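# Grip the weighted bar and lift it off its rack

## Task

Take hold of the weighted bar and raise the entire bar at least three finger-widths above the height it had on its rack. At the end it must hang motionless in the air, still held in your grip, touching nothing else. The task fails if any motor of either hand reads moving in hand_stopped_by at the end.

## Robot and tools

Robot: a humanoid upper body on a stand past the table's -x edge, facing roughly +x. It has two arms. left_arm is on the +y side and carries a left hand. right_arm is on the -y side and carries a right hand. Each hand has five fingers driven by six motors.

World frame: z = 0 is the table top and +z is up. +x runs across the table, away from the robot. The table's near edge is at x = 0.18 m. Each shoulder sits about 0.28 m above the pelvis, 0.06 m toward +x and 0.10 m to its own side. A hand point cannot get more than 0.62 m from its shoulder. Printed positions can be slightly wrong, more so at long reach.

Hand point: a point 0.05 m in front of the palm, where index pad and thumb tip would meet in a pinch. Its local axes: +z runs along the straightened fingers, which extend 0.06 to 0.07 m past it. +y points out of the palm. +x runs across the palm: away from the thumb on the right hand, toward the thumb on the left hand. A wrist bracket on the little-finger side sticks out 0.03 m beyond the point in +y and 0.11 m across the palm, and it can collide with things.

Row layout: every movement uses rows of 28 numbers in [-1, 1], one row covering both arms. Numbers 1-6 are left_arm dx, dy, dz, rx, ry, rz. Numbers 7-14 are left_gripper little, ring, middle, index, thumb_bend, thumb_turn, force_limit, speed. Numbers 15-28 repeat those 14 for right_arm and right_gripper. Send all 28 even if only one arm moves.

dx..rz are an offset, not a pose. It is measured in that hand point's own axes, from the hand point's measured pose at the start of the action. For the first action of a call, the start is the last pose reported in the scene. 1.0 equals 0.6 m of travel or 180 degrees of turn. rx, ry, rz form a single rotation vector. Every row of an action is measured from the same start, not from the row before it.

Finger numbers are target positions: +1 means straight or open, -1 means fully curled. For thumb_turn, +1 puts the thumb beside the palm and -1 puts it in front of the palm. A pinch is about index -0.22, thumb_bend -0.75, thumb_turn -0.57. force_limit maps -1..+1 linearly to about 0..10 N of fingertip force (0..15 N for both thumb motors). A closing motor halts at that load; opening motors ignore it. speed maps -1..+1 to near zero..full, and at full speed a finger's whole travel takes 0.6 s.

There is no value that means 'leave the hand alone'. To keep a hand unchanged, resend the eight numbers of the last row it executed. If none has run yet, send its six hand_measured values followed by hand_force_limit and hand_speed.

Tools:
- execute_actions(actions): a list of actions. Each action is a table of up to 15 rows; each row lasts one 1/30 s step. If fewer rows are given, the last one is held to fill the 15 steps. An empty list only returns state and images.
- move(target, speed, blocking): target is one 28-number row. Its offsets are taken from the pose in the latest result showing one. Each hand point follows a straight path toward its goal, and all paths finish together in 0.5 to 10 s; paths are cut off at 10 s. speed is the top path speed in m/s, 0.002 to 0.5, default 0.25. Turning is capped at twice that in rad/s. Hand numbers are sent at the start. Paths do not avoid obstacles or the other arm, can overshoot speed near full extension, and lag or stray. With blocking=false the call returns after 0.5 s while motion continues. Other moves and execute_actions are refused until a result shows the move ended; use wait(0) or stop.
- wait(seconds): 0 to 10. Lets time pass with the last commands held, and returns early if a running move ends.
- stop(): brakes a running move; it needs room to stop.
- zoom_image(camera, region): an enlarged crop of cam_head, cam_high, cam_left_wrist or cam_right_wrist. The region is [x0, y0, x1, y1] in image pixels, at most 504x504.
- show_instructions(): shows the reference images.
- finished_scene(scene): ends scene 1 or 2 for good, after the last command has been held.

Control: each step, the commanded pose is clipped to 70 mm and 16 degrees from the measured pose. Damped inverse kinematics then puts position ahead of orientation. A distant goal may take several actions, and after an action the arm stops at most 70 mm further on. Joint targets move at most 2.4 rad/s.

Results: the state line gives each hand point's end_effector_position (m) and end_effector_quat_wxyz in the world frame. 'Hand target' is what the controller now drives toward. 'pose unreachable' means a clearance check altered that arm's command. HELD marks a step held back for that arm. hand_measured, hand_stopped_by, hand_load_n, hand_force_limit and hand_speed follow the motor order. hand_stopped_by is one of moving, target, force, stalled or fault; fault means the motor is dead for the scene. hand_load_n is positive when the finger is pushed open. Loads near 0 mean the grip is lost.

The move: line reports the ending (done, off_target, moving, held, fault), any limits (paced = pose clipped, held = steps blocked, after which the arm may jump fast), and the distance left to each pose. If only one arm is named, the other finished.

Gripping: turn the thumb in front of the palm before reaching the bar. A full wrap holds 0.035 to 0.08 m objects lying across the palm, centred on the wrist side of the hand point. A motor only starts when its target changes by at least 0.01. It then runs until it reaches the target or hits the force limit, then locks and holds at least 15 N. Close slowly (speed -0.9 or lower) for a gentle grip. To squeeze harder, raise force_limit and send a more-closed target. A blocked finger reads moving for a while and then stalled. Let every motor settle before finishing.

Avoid: knocking or placing anything off the table. Avoid hard contact or pressing between the two arms, including any hand part. Avoid slams, drops, slips and hard pushes. Contact torque at a joint's limit (22.2 N m, or 4.45 N m for wrist pitch and wrist yaw; held weight counts) stops that arm for 10 s. Long loaded holds heat motors: a warning comes at 90 °C, and at 120 °C the arm drops. Time keeps running while you think.

Each tool is called after "Emit:" as a command line: name --argument value for each argument, lists and objects as JSON in quotes; but a table of rows of numbers goes row by row, as --pt "numbers of a row", without its own name.

Reference images:

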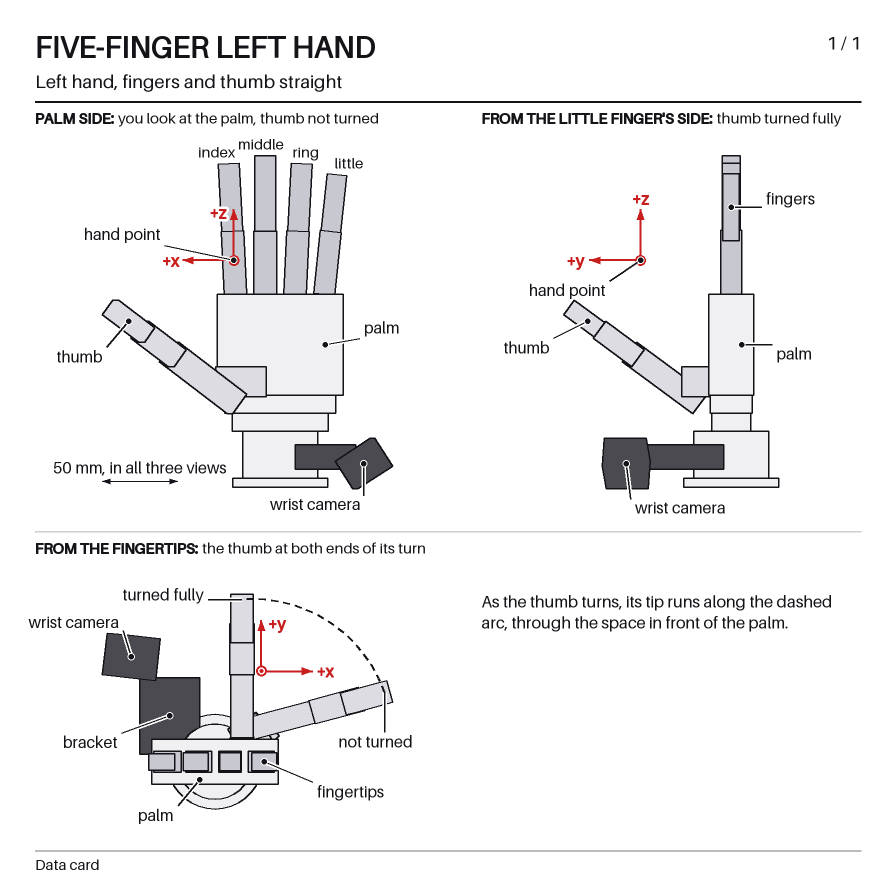

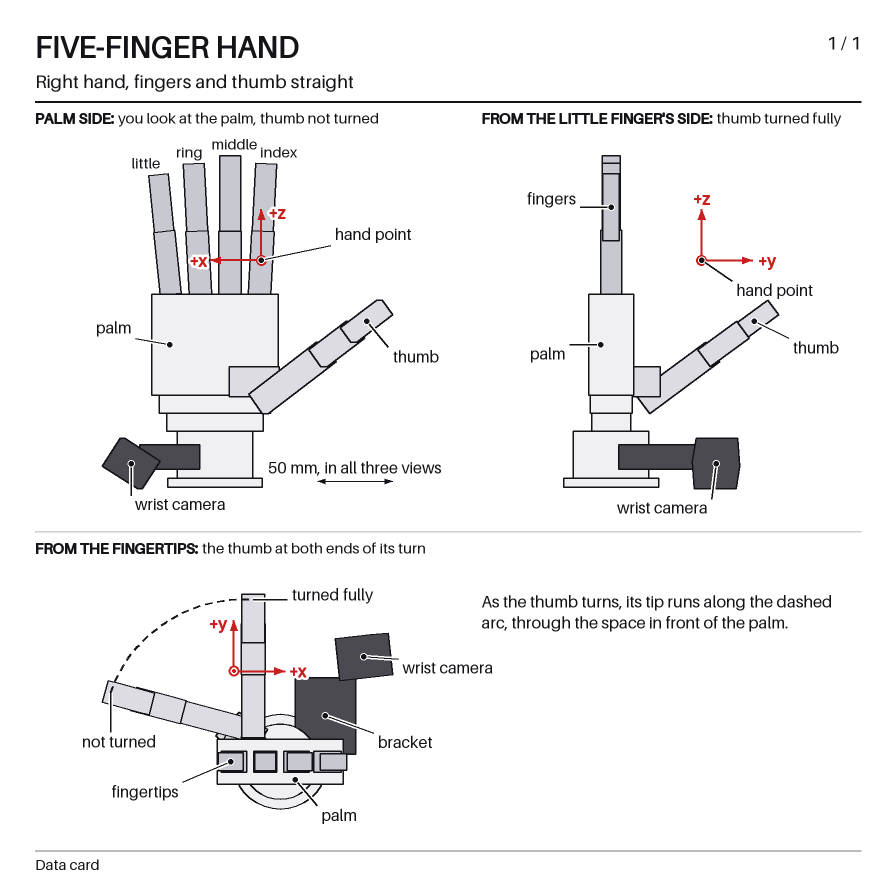

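## Session

Emit:
execute_actions --actions '[]'

Scene clock: 0.00 s.
left_arm: end_effector_position=(+0.0961, +0.1173, +0.4214) hand_measured=(+1.000, +1.000, +1.000, +1.000, +1.000, +1.000) hand_load_n=(+0.0, +0.0, +0.0, +0.0, +0.0, +0.0) hand_stopped_by=(target, target, target, target, target, target) hand_force_limit=0.00 hand_speed=-0.80 end_effector_quat_wxyz=(+0.013, -0.014, -0.199, +0.980) | right_arm: end_effector_position=(+0.2088, -0.1176, +0.4217) hand_measured=(+1.000, +1.000, +1.000, +1.000, +1.000, +1.000) hand_load_n=(+0.0, +0.0, +0.0, +0.0, +0.0, +0.0) hand_stopped_by=(target, target, target, target, target, target) hand_force_limit=0.00 hand_speed=-0.80 end_effector_quat_wxyz=(+0.974, -0.154, +0.161, +0.048)
Joint positions: left_arm=[ 0.002  0.443  0.377 -0.673 -0.619 -1.047 -0.465] | right_arm=[-0.155 -0.447 -0.235 -0.381  0.563 -0.853  0.358]
Joint velocities: left_arm=[ 0.003  0.    -0.017  0.    -0.015  0.     0.   ] | right_arm=[ 0.    -0.006 -0.002  0.003  0.003  0.     0.   ]
Motor temperatures (°C, as the motors report them): left_arm=[43 38 46 40 40 32 31] | right_arm=[46 42 47 40 41 30 32]
Hand target (left_arm): +0.096, +0.117, +0.421; +0.013, -0.014, -0.199, +0.980
Hand target (right_arm): +0.209, -0.118, +0.422; +0.974, -0.154, +0.161, +0.048

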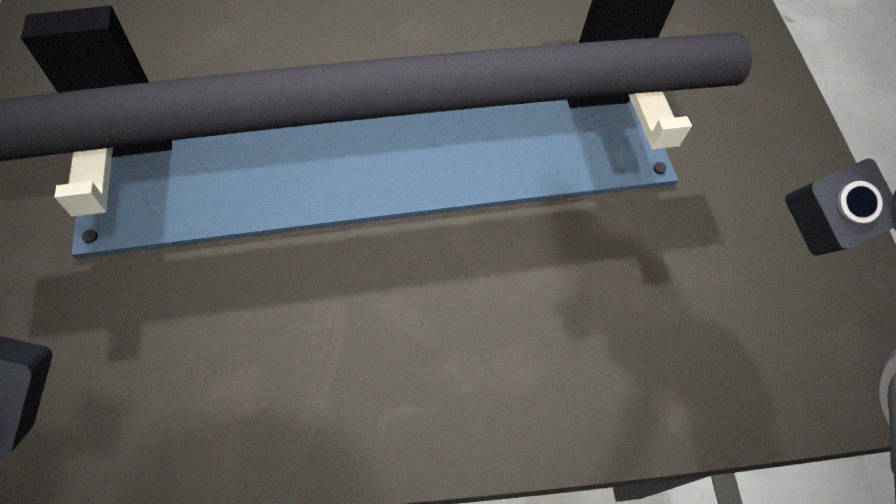

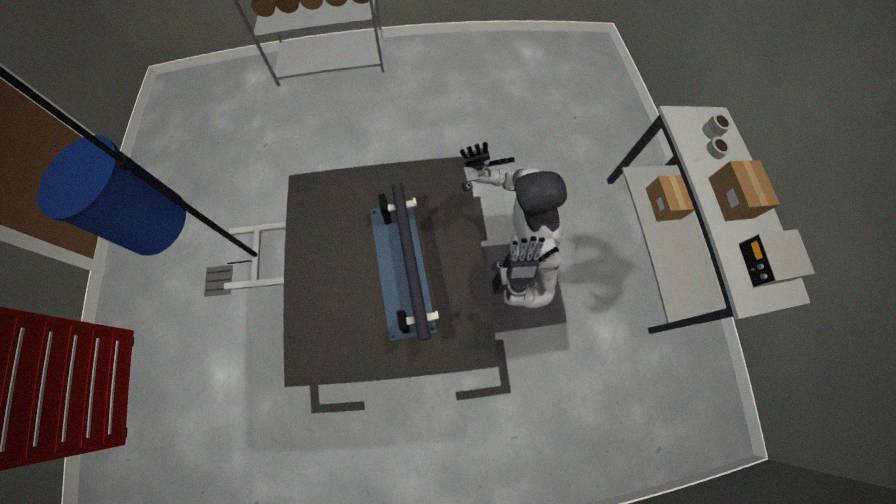

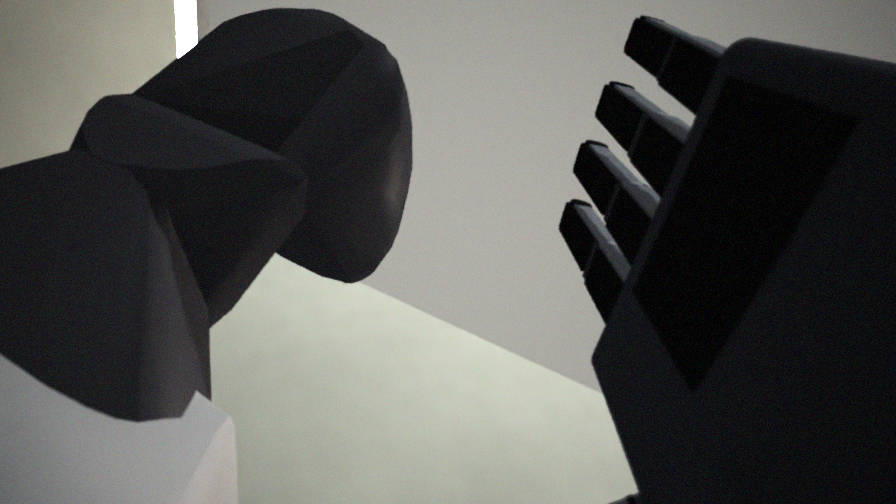

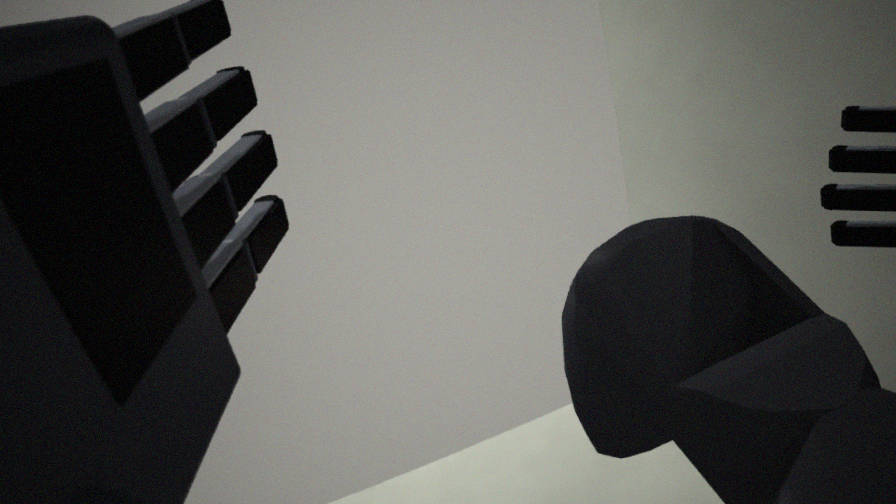

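Emit:
zoom_image --camera "cam_high" --region '[300, 140, 600, 360]'

Emit:
zoom_image --camera "cam_head" --region '[400, 0, 896, 279]'

Region (300, 140, 600, 360) of cam_high's 896x504 image, scaled by 1.680, with more detail than that image has; it fills the top 370 rows of this view, and the rest is white.

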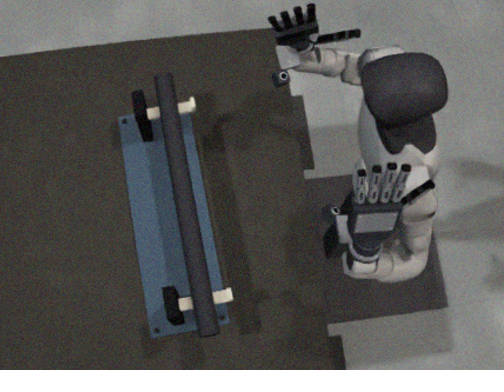

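Region (400, 0, 896, 279) of cam_head's 896x504 image, scaled by 1.016, with more detail than that image has; it fills the top 284 rows of this view, and the rest is white.

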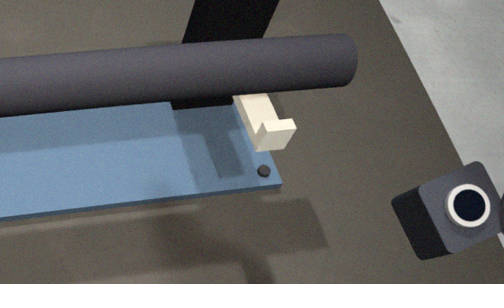

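Emit:
move --target '[-0.6245,0.1112,-0.3682,-0.399,-0.5633,0.1824,1,1,1,1,1,-1,0,0.5, 0.5717,0.0815,-0.1767,-0.3656,0.4504,-0.2727,1,1,1,1,1,-1,0,0.5]' --speed 0.2

Scene clock: 54.57 s.
left_arm: end_effector_position=(+0.4693, +0.1018, +0.1879) hand_measured=(+1.000, +1.000, +1.000, +1.000, +1.000, -1.000) hand_load_n=(+0.0, +0.0, +0.0, +0.0, +0.0, +0.0) hand_stopped_by=(target, target, target, target, target, target) hand_force_limit=0.00 hand_speed=0.50 end_effector_quat_wxyz=(-0.328, +0.629, -0.615, +0.343) | right_arm: end_effector_position=(+0.4989, -0.1030, +0.2271) hand_measured=(+1.000, +1.000, +1.000, +1.000, +1.000, -1.000) hand_load_n=(+0.0, +0.0, +0.0, +0.0, +0.0, +0.0) hand_stopped_by=(target, target, target, target, target, target) hand_force_limit=0.00 hand_speed=0.50 end_effector_quat_wxyz=(-0.383, +0.609, -0.582, +0.380)
Joint positions: left_arm=[-1.381  0.821 -0.911  0.039  0.454  0.897 -0.901] | right_arm=[-1.377 -0.829  0.81   0.148 -0.46   0.703  0.775]
Joint velocities: left_arm=[ 0.005 -0.002 -0.023 -0.02  -0.002  0.     0.   ] | right_arm=[0.003 0.008 0.006 0.    0.009 0.    0.   ]
Motor temperatures (°C, as the motors report them): left_arm=[45 40 47 41 40 33 32] | right_arm=[49 44 48 41 41 31 33]
Hand target (left_arm): +0.469, +0.102, +0.188; -0.328, +0.629, -0.616, +0.342
Hand target (right_arm): +0.499, -0.104, +0.227; -0.381, +0.609, -0.581, +0.382
Off the commanded pose (left_arm): 0.032 m, 6 deg.
Off the commanded pose (right_arm): 0.031 m, 6 deg.
move: off_target (left_arm, right_arm)
camera_calibration (this result's frames):
cam_left_wrist: T_world_to_cam=[[0.54827, 0.196611, 0.812862, -0.431779], [-0.33186, -0.841022, 0.427259, 0.167136], [0.767639, -0.50401, -0.39586, -0.100935], [0, 0, 0, 1]] pos_world=[0.369679, 0.174585, 0.23961]
cam_right_wrist: T_world_to_cam=[[-0.43944, 0.0464853, -0.897069, 0.423762], [-0.455995, 0.848873, 0.267362, 0.260274], [0.773926, 0.526548, -0.351831, -0.12372], [0, 0, 0, 1]] pos_world=[0.400651, -0.175494, 0.267027]

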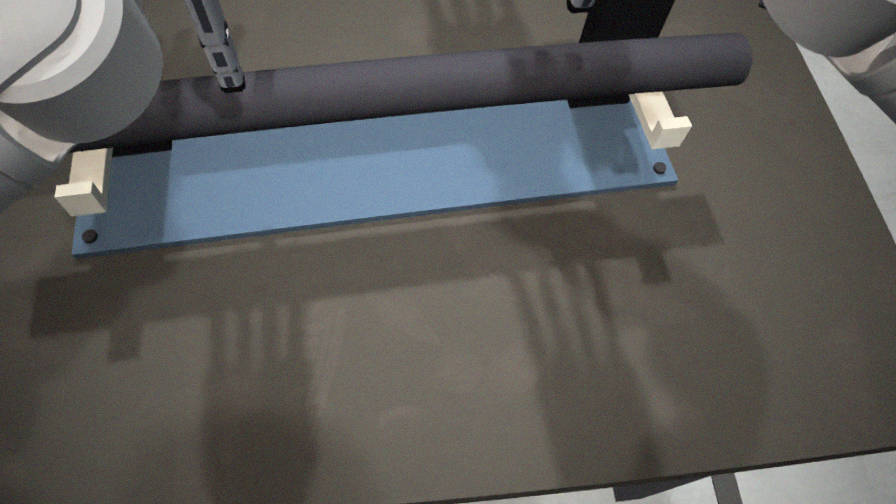

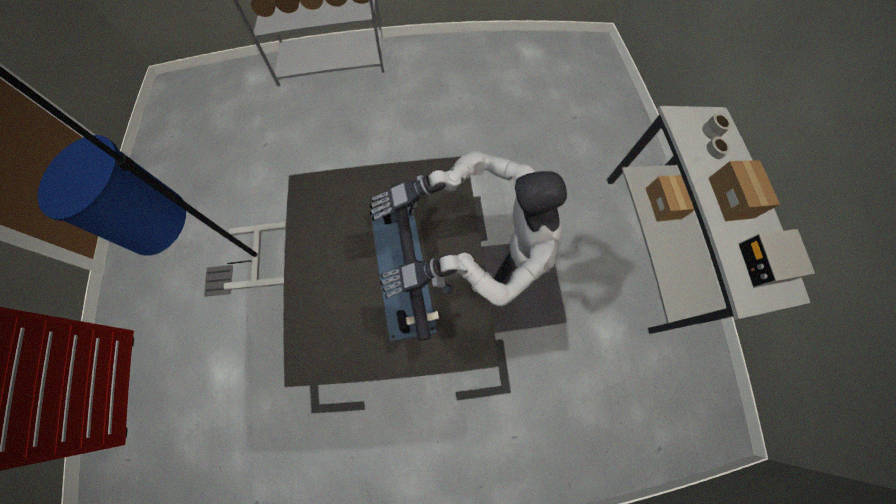

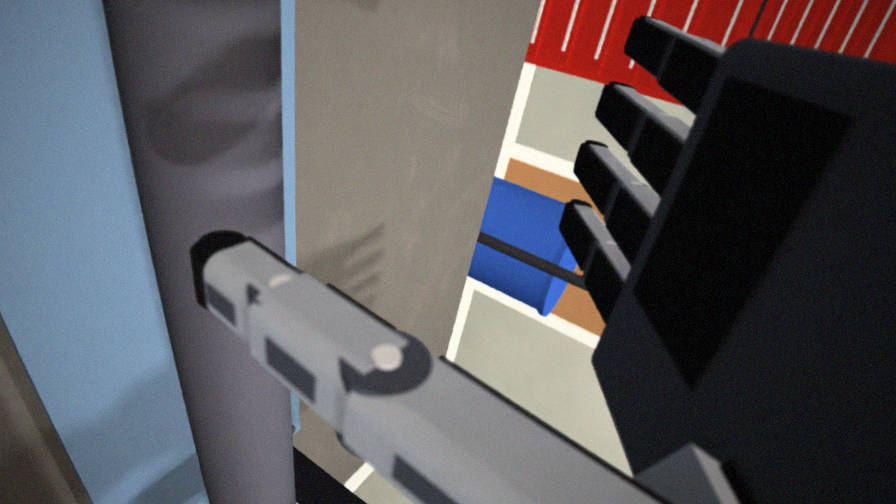

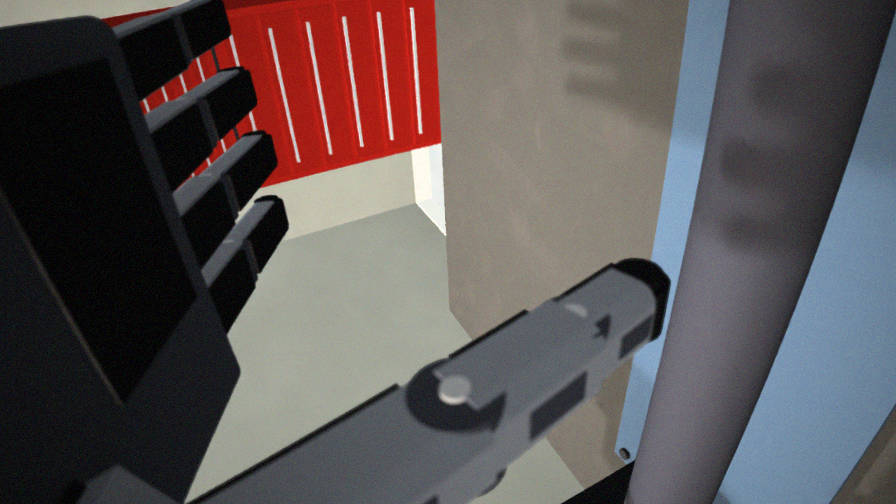

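Emit:
zoom_image --camera "cam_high" --region '[350, 170, 510, 350]'

Region (350, 170, 510, 350) of cam_high's 896x504 image, scaled by 2.800, with more detail than that image has.

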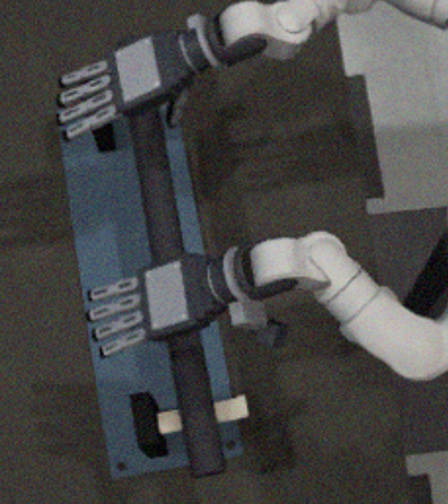

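Emit:
move --target '[-0.012,-0.011,0.012,0.0188,-0.0258,-0.0054,1,1,1,1,1,-1,0,0.5, -0.022,0.057,0.025,-0.0292,-0.0169,-0.0026,1,1,1,1,1,-1,0,0.5]' --speed 0.1

Scene clock: 80.43 s.
left_arm: end_effector_position=(+0.4780, +0.1087, +0.1878) hand_measured=(+1.000, +1.000, +1.000, +1.000, +1.000, -1.000) hand_load_n=(+0.0, +0.0, +0.0, +0.0, +0.0, +0.0) hand_stopped_by=(target, target, target, target, target, target) hand_force_limit=0.00 hand_speed=0.50 end_effector_quat_wxyz=(-0.364, +0.640, -0.587, +0.337) | right_arm: end_effector_position=(+0.4961, -0.0909, +0.1886) hand_measured=(+1.000, +1.000, +1.000, +1.000, +1.000, -1.000) hand_load_n=(+0.0, +0.0, +0.0, +0.0, +0.0, +0.0) hand_stopped_by=(target, target, target, target, target, target) hand_force_limit=0.00 hand_speed=0.50 end_effector_quat_wxyz=(-0.365, +0.640, -0.584, +0.341)
Joint positions: left_arm=[-1.388  0.783 -0.956  0.046  0.516  1.004 -0.875] | right_arm=[-1.347 -0.756  0.824  0.271 -0.437  0.596  0.757]
Joint velocities: left_arm=[-0.011  0.003 -0.003  0.008  0.     0.     0.002] | right_arm=[-0.021  0.     0.011 -0.002  0.005 -0.002  0.   ]
Motor temperatures (°C, as the motors report them): left_arm=[63 40 48 40 40 32 33] | right_arm=[60 44 48 41 41 31 33]
Hand target (left_arm): +0.479, +0.109, +0.189; -0.367, +0.639, -0.585, +0.338
Hand target (right_arm): +0.496, -0.090, +0.188; -0.366, +0.640, -0.584, +0.340
Off the commanded pose (left_arm): 0.002 m, 1 deg.
Off the commanded pose (right_arm): 0.002 m, 1 deg.
move: done
camera_calibration (this result's frames):
cam_left_wrist: T_world_to_cam=[[0.49228, 0.215406, 0.843363, -0.418807], [-0.285291, -0.875448, 0.390128, 0.164323], [0.822356, -0.432656, -0.369512, -0.14306], [0, 0, 0, 1]] pos_world=[0.370697, 0.172174, 0.236237]
cam_right_wrist: T_world_to_cam=[[-0.523916, 0.024463, -0.851419, 0.418822], [-0.469742, 0.82554, 0.312772, 0.255127], [0.710532, 0.563813, -0.421022, -0.0936418], [0, 0, 0, 1]] pos_world=[0.405807, -0.168067, 0.237371]

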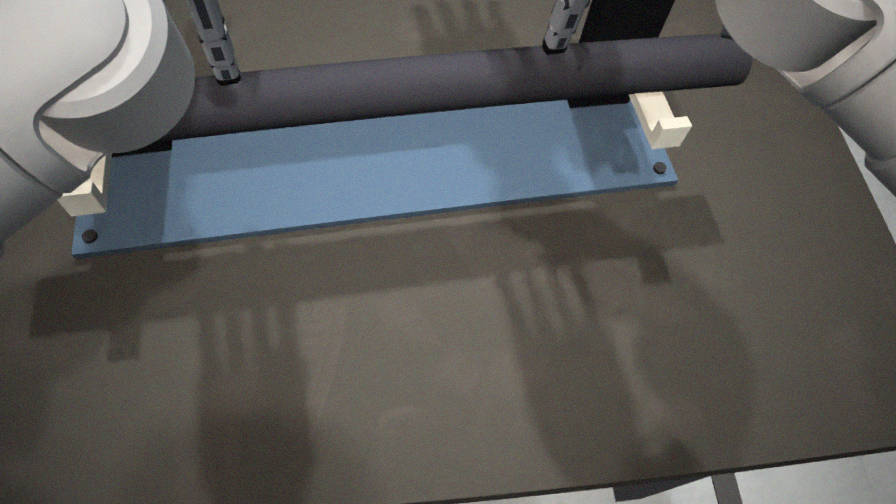

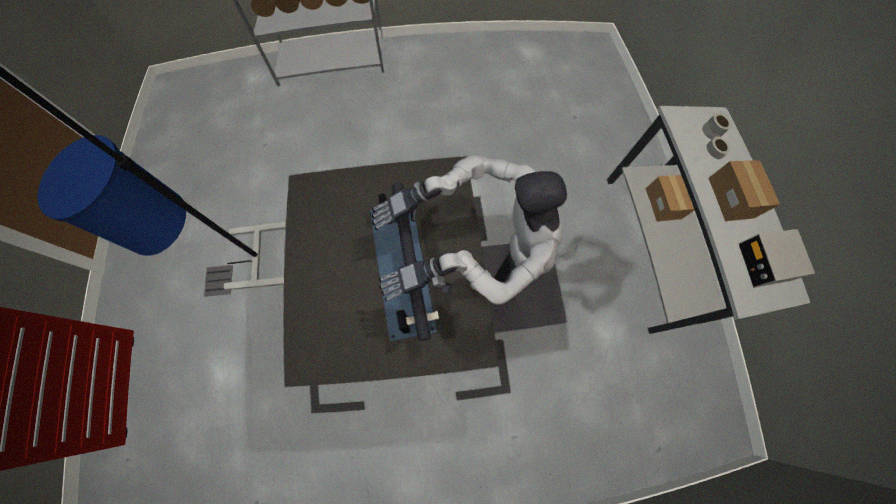

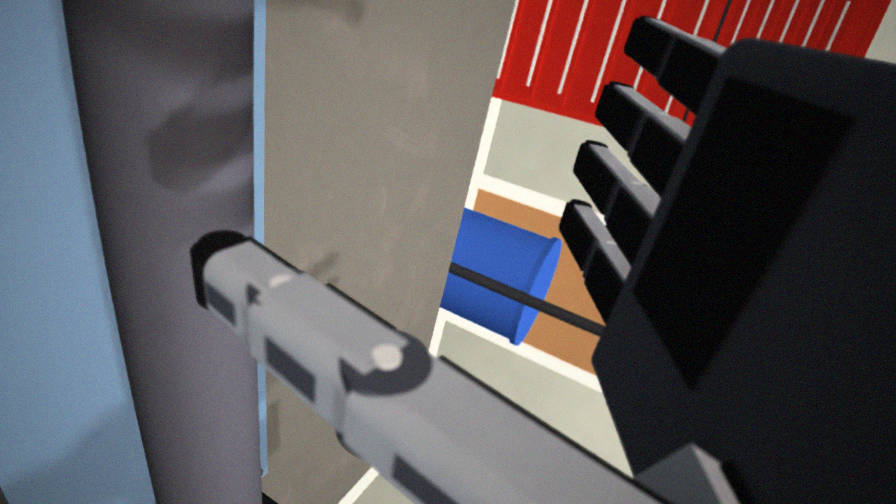

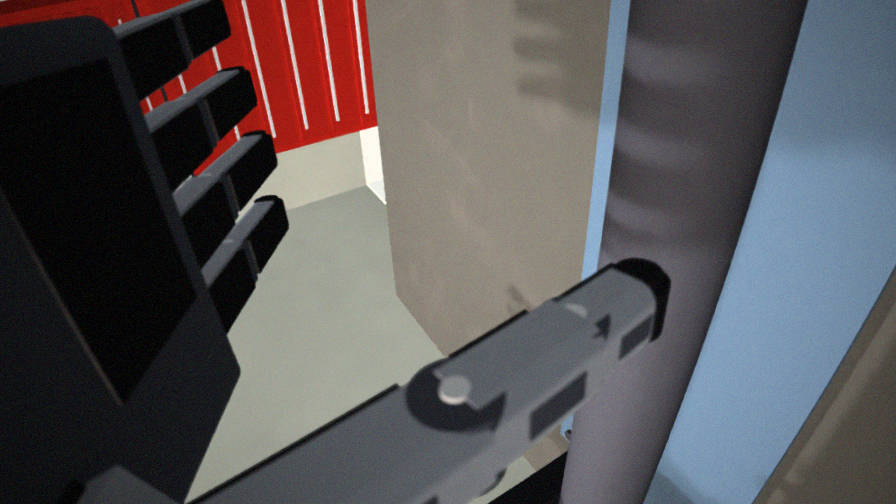

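Emit:
move --target '[-0.003,0.100,0.0195,0,0,0,1,1,1,1,1,-1,0,0.5, -0.002,0.0953,0.028,0,0,0,1,1,1,1,1,-1,0,0.5]' --speed 0.1

Scene clock: 88.13 s.
left_arm: end_effector_position=(+0.4584, +0.1097, +0.1286) hand_measured=(+1.000, +1.000, +1.000, +1.000, +1.000, -1.000) hand_load_n=(+0.0, +0.0, +0.0, +0.0, +0.0, +0.0) hand_stopped_by=(target, target, target, target, target, target) hand_force_limit=0.00 hand_speed=0.50 end_effector_quat_wxyz=(-0.360, +0.645, -0.584, +0.337) | right_arm: end_effector_position=(+0.4790, -0.0913, +0.1288) hand_measured=(+1.000, +1.000, +1.000, +1.000, +1.000, -1.000) hand_load_n=(+0.0, +0.0, +0.0, +0.0, +0.0, +0.0) hand_stopped_by=(target, target, target, target, target, target) hand_force_limit=0.00 hand_speed=0.50 end_effector_quat_wxyz=(-0.362, +0.644, -0.582, +0.340)
Joint positions: left_arm=[-1.164  0.765 -0.957 -0.074  0.537  1.084 -0.71 ] | right_arm=[-1.154 -0.738  0.855  0.172 -0.46   0.648  0.605]
Joint velocities: left_arm=[0.006 0.008 0.    0.005 0.003 0.    0.005] | right_arm=[-0.008  0.     0.008 -0.005 -0.008  0.    -0.005]
Motor temperatures (°C, as the motors report them): left_arm=[65 40 48 40 40 32 33] | right_arm=[61 44 49 41 41 31 34]
Hand target (left_arm): +0.459, +0.109, +0.131; -0.362, +0.643, -0.583, +0.340
Hand target (right_arm): +0.480, -0.091, +0.131; -0.363, +0.643, -0.580, +0.343
Off the commanded pose (left_arm): 0.002 m, 1 deg.
Off the commanded pose (right_arm): 0.004 m, 1 deg.
move: off_target (right_arm)
camera_calibration (this result's frames):
cam_left_wrist: T_world_to_cam=[[0.496352, 0.22717, 0.837871, -0.361959], [-0.276248, -0.873654, 0.40052, 0.176982], [0.822995, -0.430259, -0.370885, -0.14873], [0, 0, 0, 1]] pos_world=[0.350954, 0.172854, 0.177229]
cam_right_wrist: T_world_to_cam=[[-0.529061, 0.0143384, -0.848462, 0.360063], [-0.473667, 0.824608, 0.309292, 0.268355], [0.704083, 0.565523, -0.429476, -0.102128], [0, 0, 0, 1]] pos_world=[0.389513, -0.168695, 0.178638]

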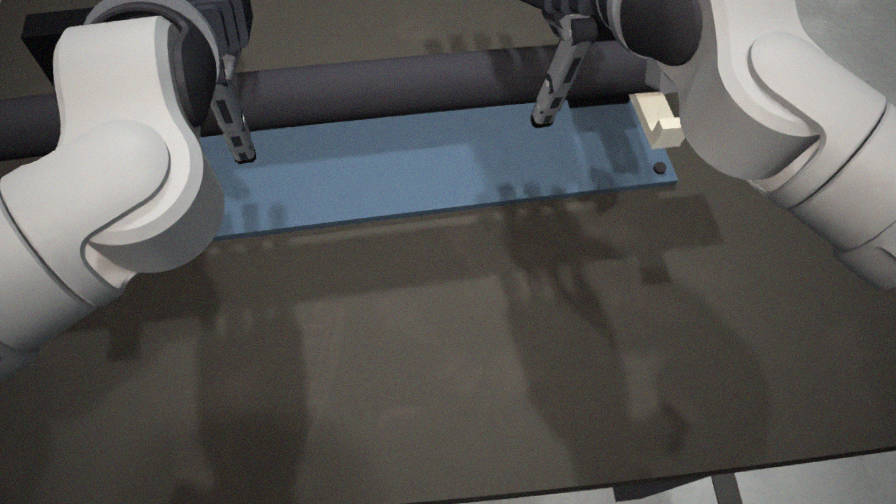

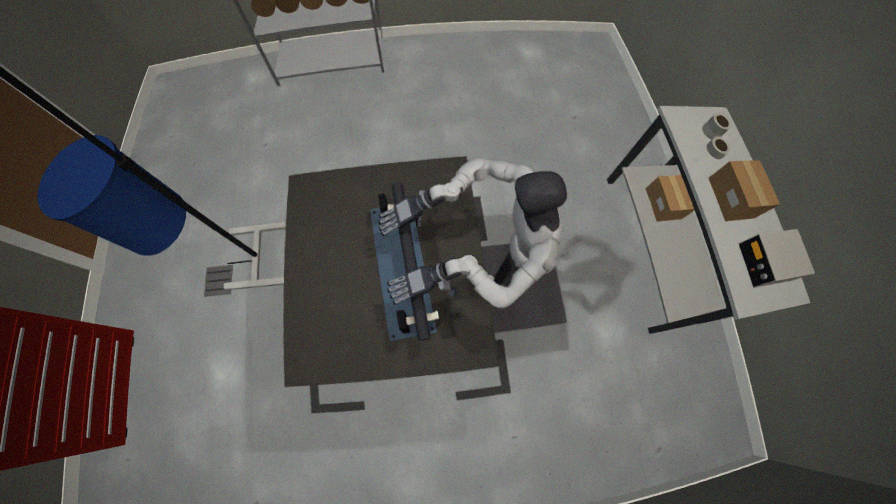

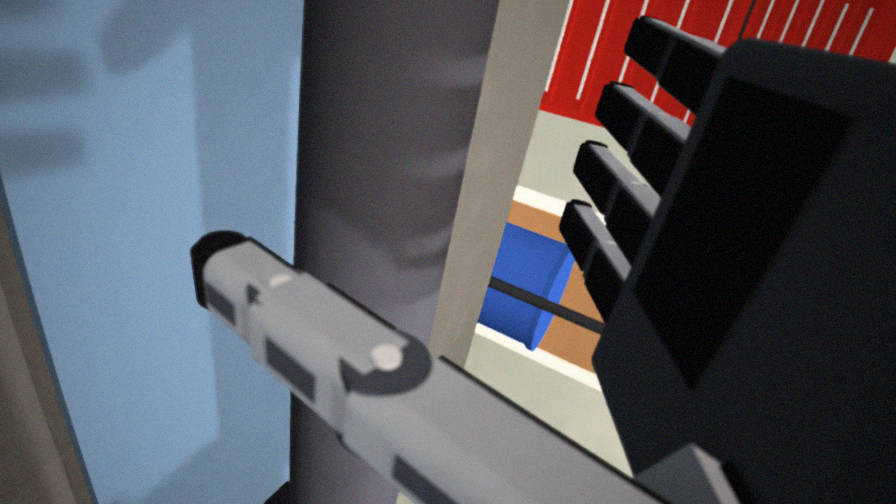

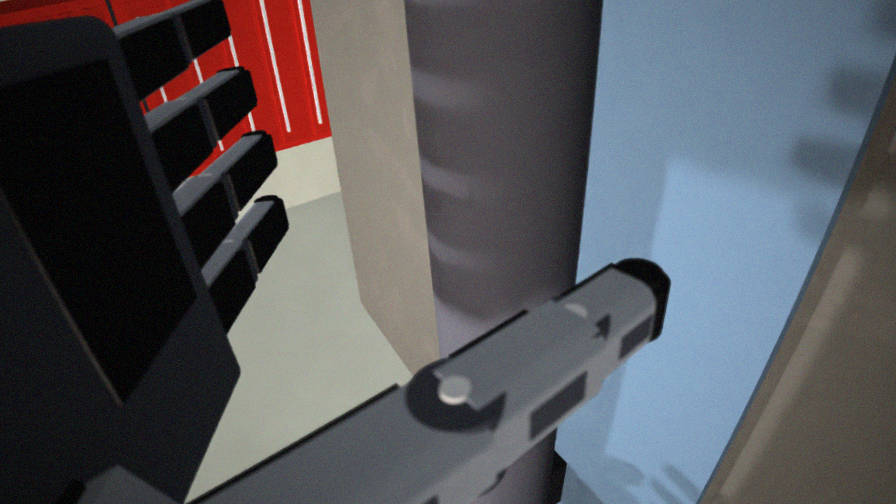

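Emit:
move --target '[-0.001,0.0413,0.0085,0,0,0,1,1,1,1,1,-1,0,0.5, 0,0.0538,0.0368,0,0,0,1,1,1,1,1,-1,0,0.5]' --speed 0.06

Scene clock: 98.27 s.
left_arm: end_effector_position=(+0.4507, +0.1105, +0.1044) hand_measured=(+1.000, +1.000, +1.000, +1.000, +1.000, -1.000) hand_load_n=(+0.0, +0.0, +0.0, +0.0, +0.0, +0.0) hand_stopped_by=(target, target, target, target, target, target) hand_force_limit=0.00 hand_speed=0.50 end_effector_quat_wxyz=(-0.359, +0.647, -0.583, +0.336) | right_arm: end_effector_position=(+0.4791, -0.0913, +0.0889) hand_measured=(+1.000, +1.000, +1.000, +1.000, +1.000, -1.000) hand_load_n=(+0.0, +0.0, +0.0, +0.0, +0.0, +0.0) hand_stopped_by=(target, target, target, target, target, target) hand_force_limit=0.00 hand_speed=0.50 end_effector_quat_wxyz=(-0.359, +0.647, -0.580, +0.340)
Joint positions: left_arm=[-1.077  0.747 -0.957 -0.087  0.537  1.093 -0.628] | right_arm=[-1.088 -0.669  0.887  0.29  -0.46   0.587  0.471]
Joint velocities: left_arm=[ 0.008  0.005  0.009 -0.005 -0.005  0.     0.001] | right_arm=[ 0.002 -0.017  0.    -0.011  0.003  0.    -0.002]
Motor temperatures (°C, as the motors report them): left_arm=[66 40 49 40 40 33 34] | right_arm=[63 44 49 41 41 31 34]
Hand target (left_arm): +0.451, +0.110, +0.105; -0.359, +0.647, -0.582, +0.338
Hand target (right_arm): +0.480, -0.091, +0.089; -0.360, +0.648, -0.578, +0.341
Off the commanded pose (left_arm): 0.001 m, 0 deg.
Off the commanded pose (right_arm): 0.003 m, 0 deg.
move: done
camera_calibration (this result's frames):
cam_left_wrist: T_world_to_cam=[[0.498315, 0.232102, 0.835351, -0.339111], [-0.271157, -0.873443, 0.40444, 0.182532], [0.823502, -0.42805, -0.372314, -0.151311], [0, 0, 0, 1]] pos_world=[0.343084, 0.173371, 0.153118]
cam_right_wrist: T_world_to_cam=[[-0.532217, 0.00674115, -0.846581, 0.326924], [-0.475199, 0.825209, 0.305313, 0.281947], [0.700664, 0.564787, -0.435987, -0.117185], [0, 0, 0, 1]] pos_world=[0.390083, -0.168684, 0.139594]

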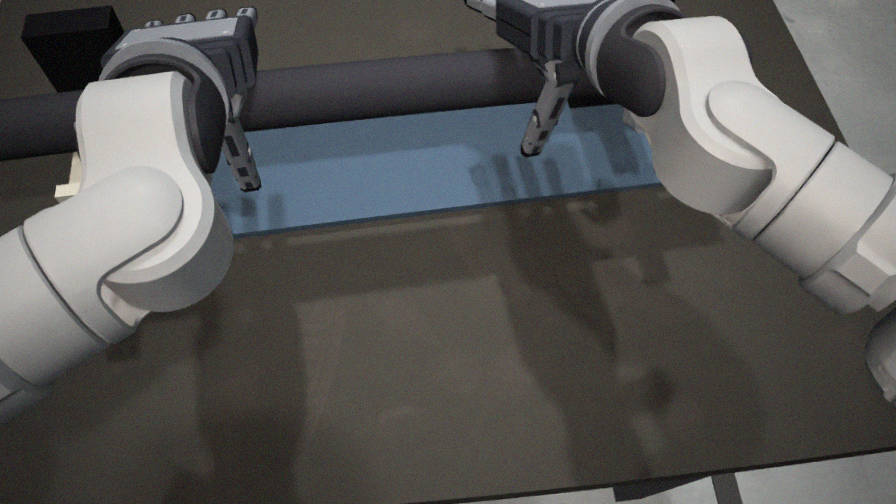

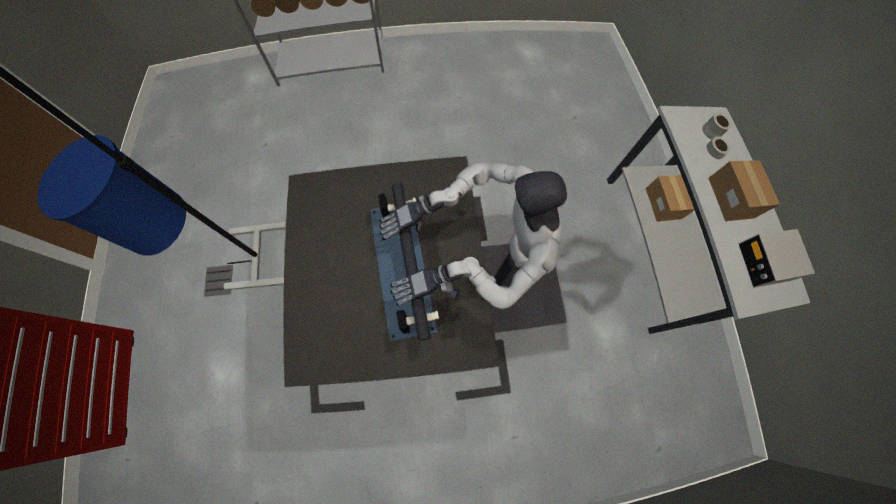

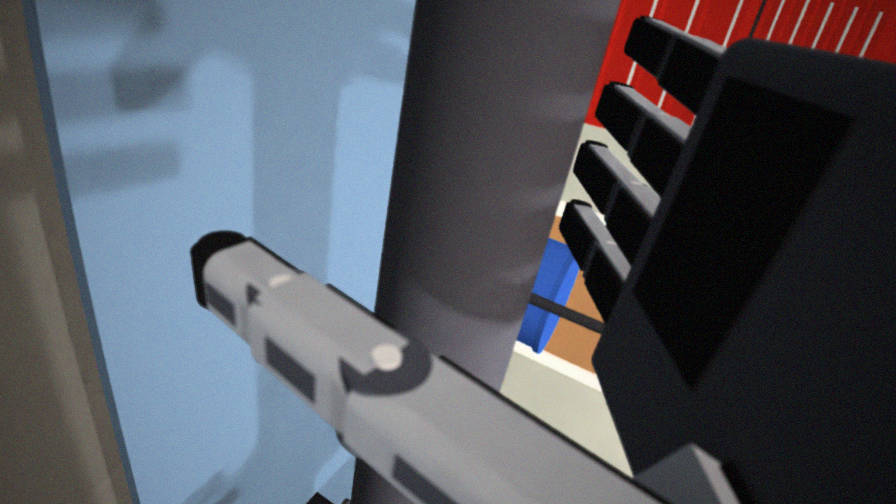

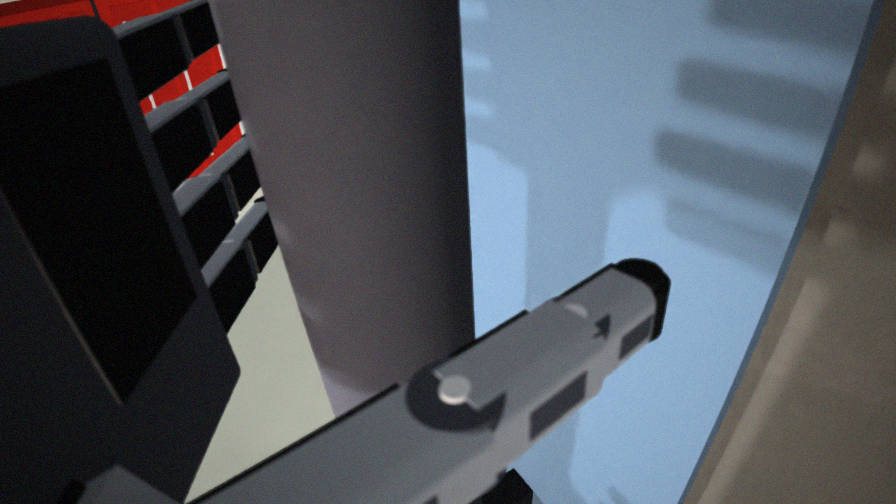

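Emit:
move --target '[0,0.025,0.010,0,0,0,1,1,1,1,1,-1,0,0.5, 0,0.011,0.014,0,0,0,1,1,1,1,1,-1,0,0.5]' --speed 0.03

Scene clock: 107.30 s.
left_arm: end_effector_position=(+0.4485, +0.1112, +0.0889) hand_measured=(+1.000, +1.000, +1.000, +1.000, +1.000, -1.000) hand_load_n=(+0.0, +0.0, +0.0, +0.0, +0.0, +0.0) hand_stopped_by=(target, target, target, target, target, target) hand_force_limit=0.00 hand_speed=0.50 end_effector_quat_wxyz=(-0.360, +0.648, -0.582, +0.335) | right_arm: end_effector_position=(+0.4828, -0.0915, +0.0801) hand_measured=(+1.000, +1.000, +1.000, +1.000, +1.000, -1.000) hand_load_n=(+0.0, +0.0, +0.0, +0.0, +0.0, +0.0) hand_stopped_by=(target, target, target, target, target, target) hand_force_limit=0.00 hand_speed=0.50 end_effector_quat_wxyz=(-0.358, +0.647, -0.580, +0.341)
Joint positions: left_arm=[-1.028  0.724 -0.953 -0.065  0.537  1.077 -0.57 ] | right_arm=[-1.088 -0.638  0.891  0.361 -0.46   0.55   0.436]
Joint velocities: left_arm=[ 0.002 -0.009  0.002  0.     0.002 -0.001  0.   ] | right_arm=[ 0.     0.014 -0.002  0.011  0.     0.     0.   ]
Motor temperatures (°C, as the motors report them): left_arm=[65 40 49 40 40 33 34] | right_arm=[63 44 49 41 41 31 34]
Hand target (left_arm): +0.449, +0.110, +0.089; -0.358, +0.648, -0.581, +0.336
Hand target (right_arm): +0.482, -0.091, +0.079; -0.358, +0.648, -0.579, +0.341
Off the commanded pose (left_arm): 0.001 m, 0 deg.
Off the commanded pose (right_arm): 0.001 m, 0 deg.
move: done
camera_calibration (this result's frames):
cam_left_wrist: T_world_to_cam=[[0.496912, 0.232891, 0.835966, -0.324773], [-0.268848, -0.874607, 0.403464, 0.188], [0.825106, -0.425234, -0.371991, -0.156065], [0, 0, 0, 1]] pos_world=[0.340697, 0.173699, 0.137593]
cam_right_wrist: T_world_to_cam=[[-0.531785, 0.00607362, -0.846857, 0.321154], [-0.474316, 0.826284, 0.303774, 0.286335], [0.70159, 0.56322, -0.436525, -0.124053], [0, 0, 0, 1]] pos_world=[0.393633, -0.168675, 0.130839]

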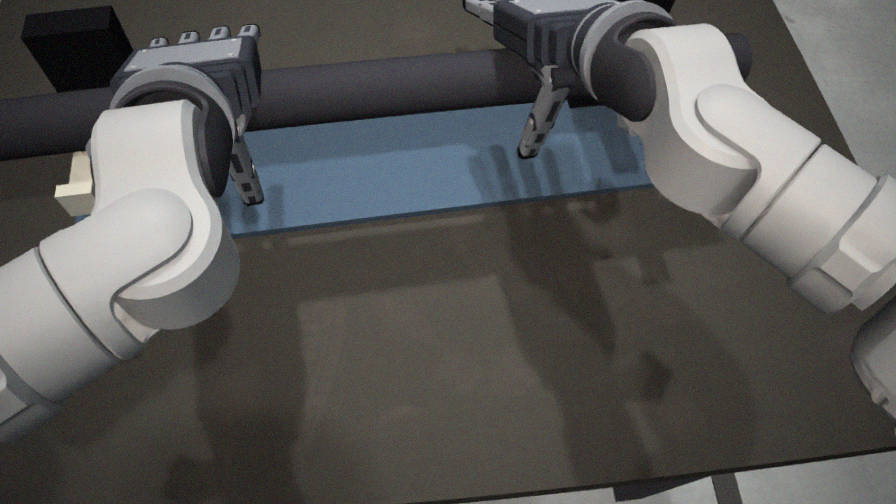

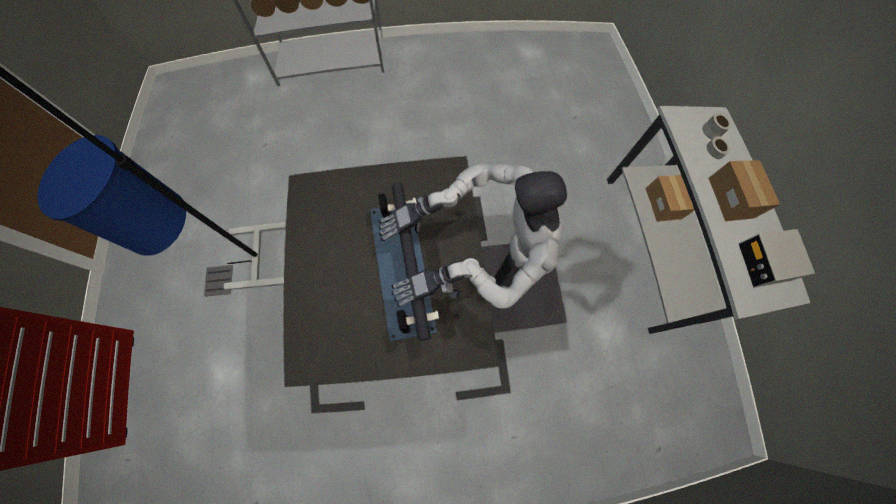

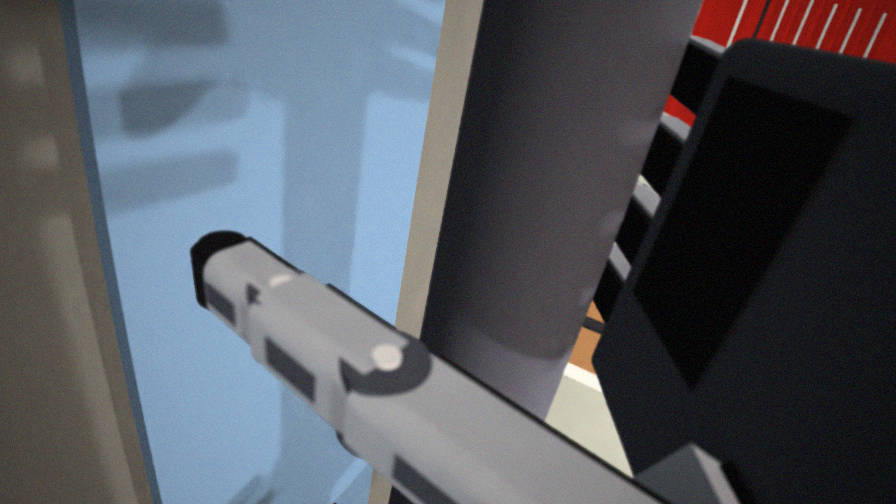

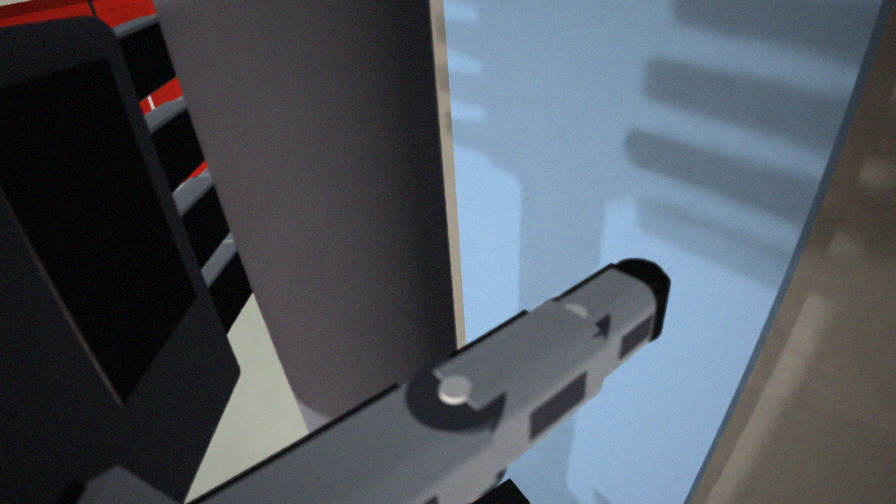

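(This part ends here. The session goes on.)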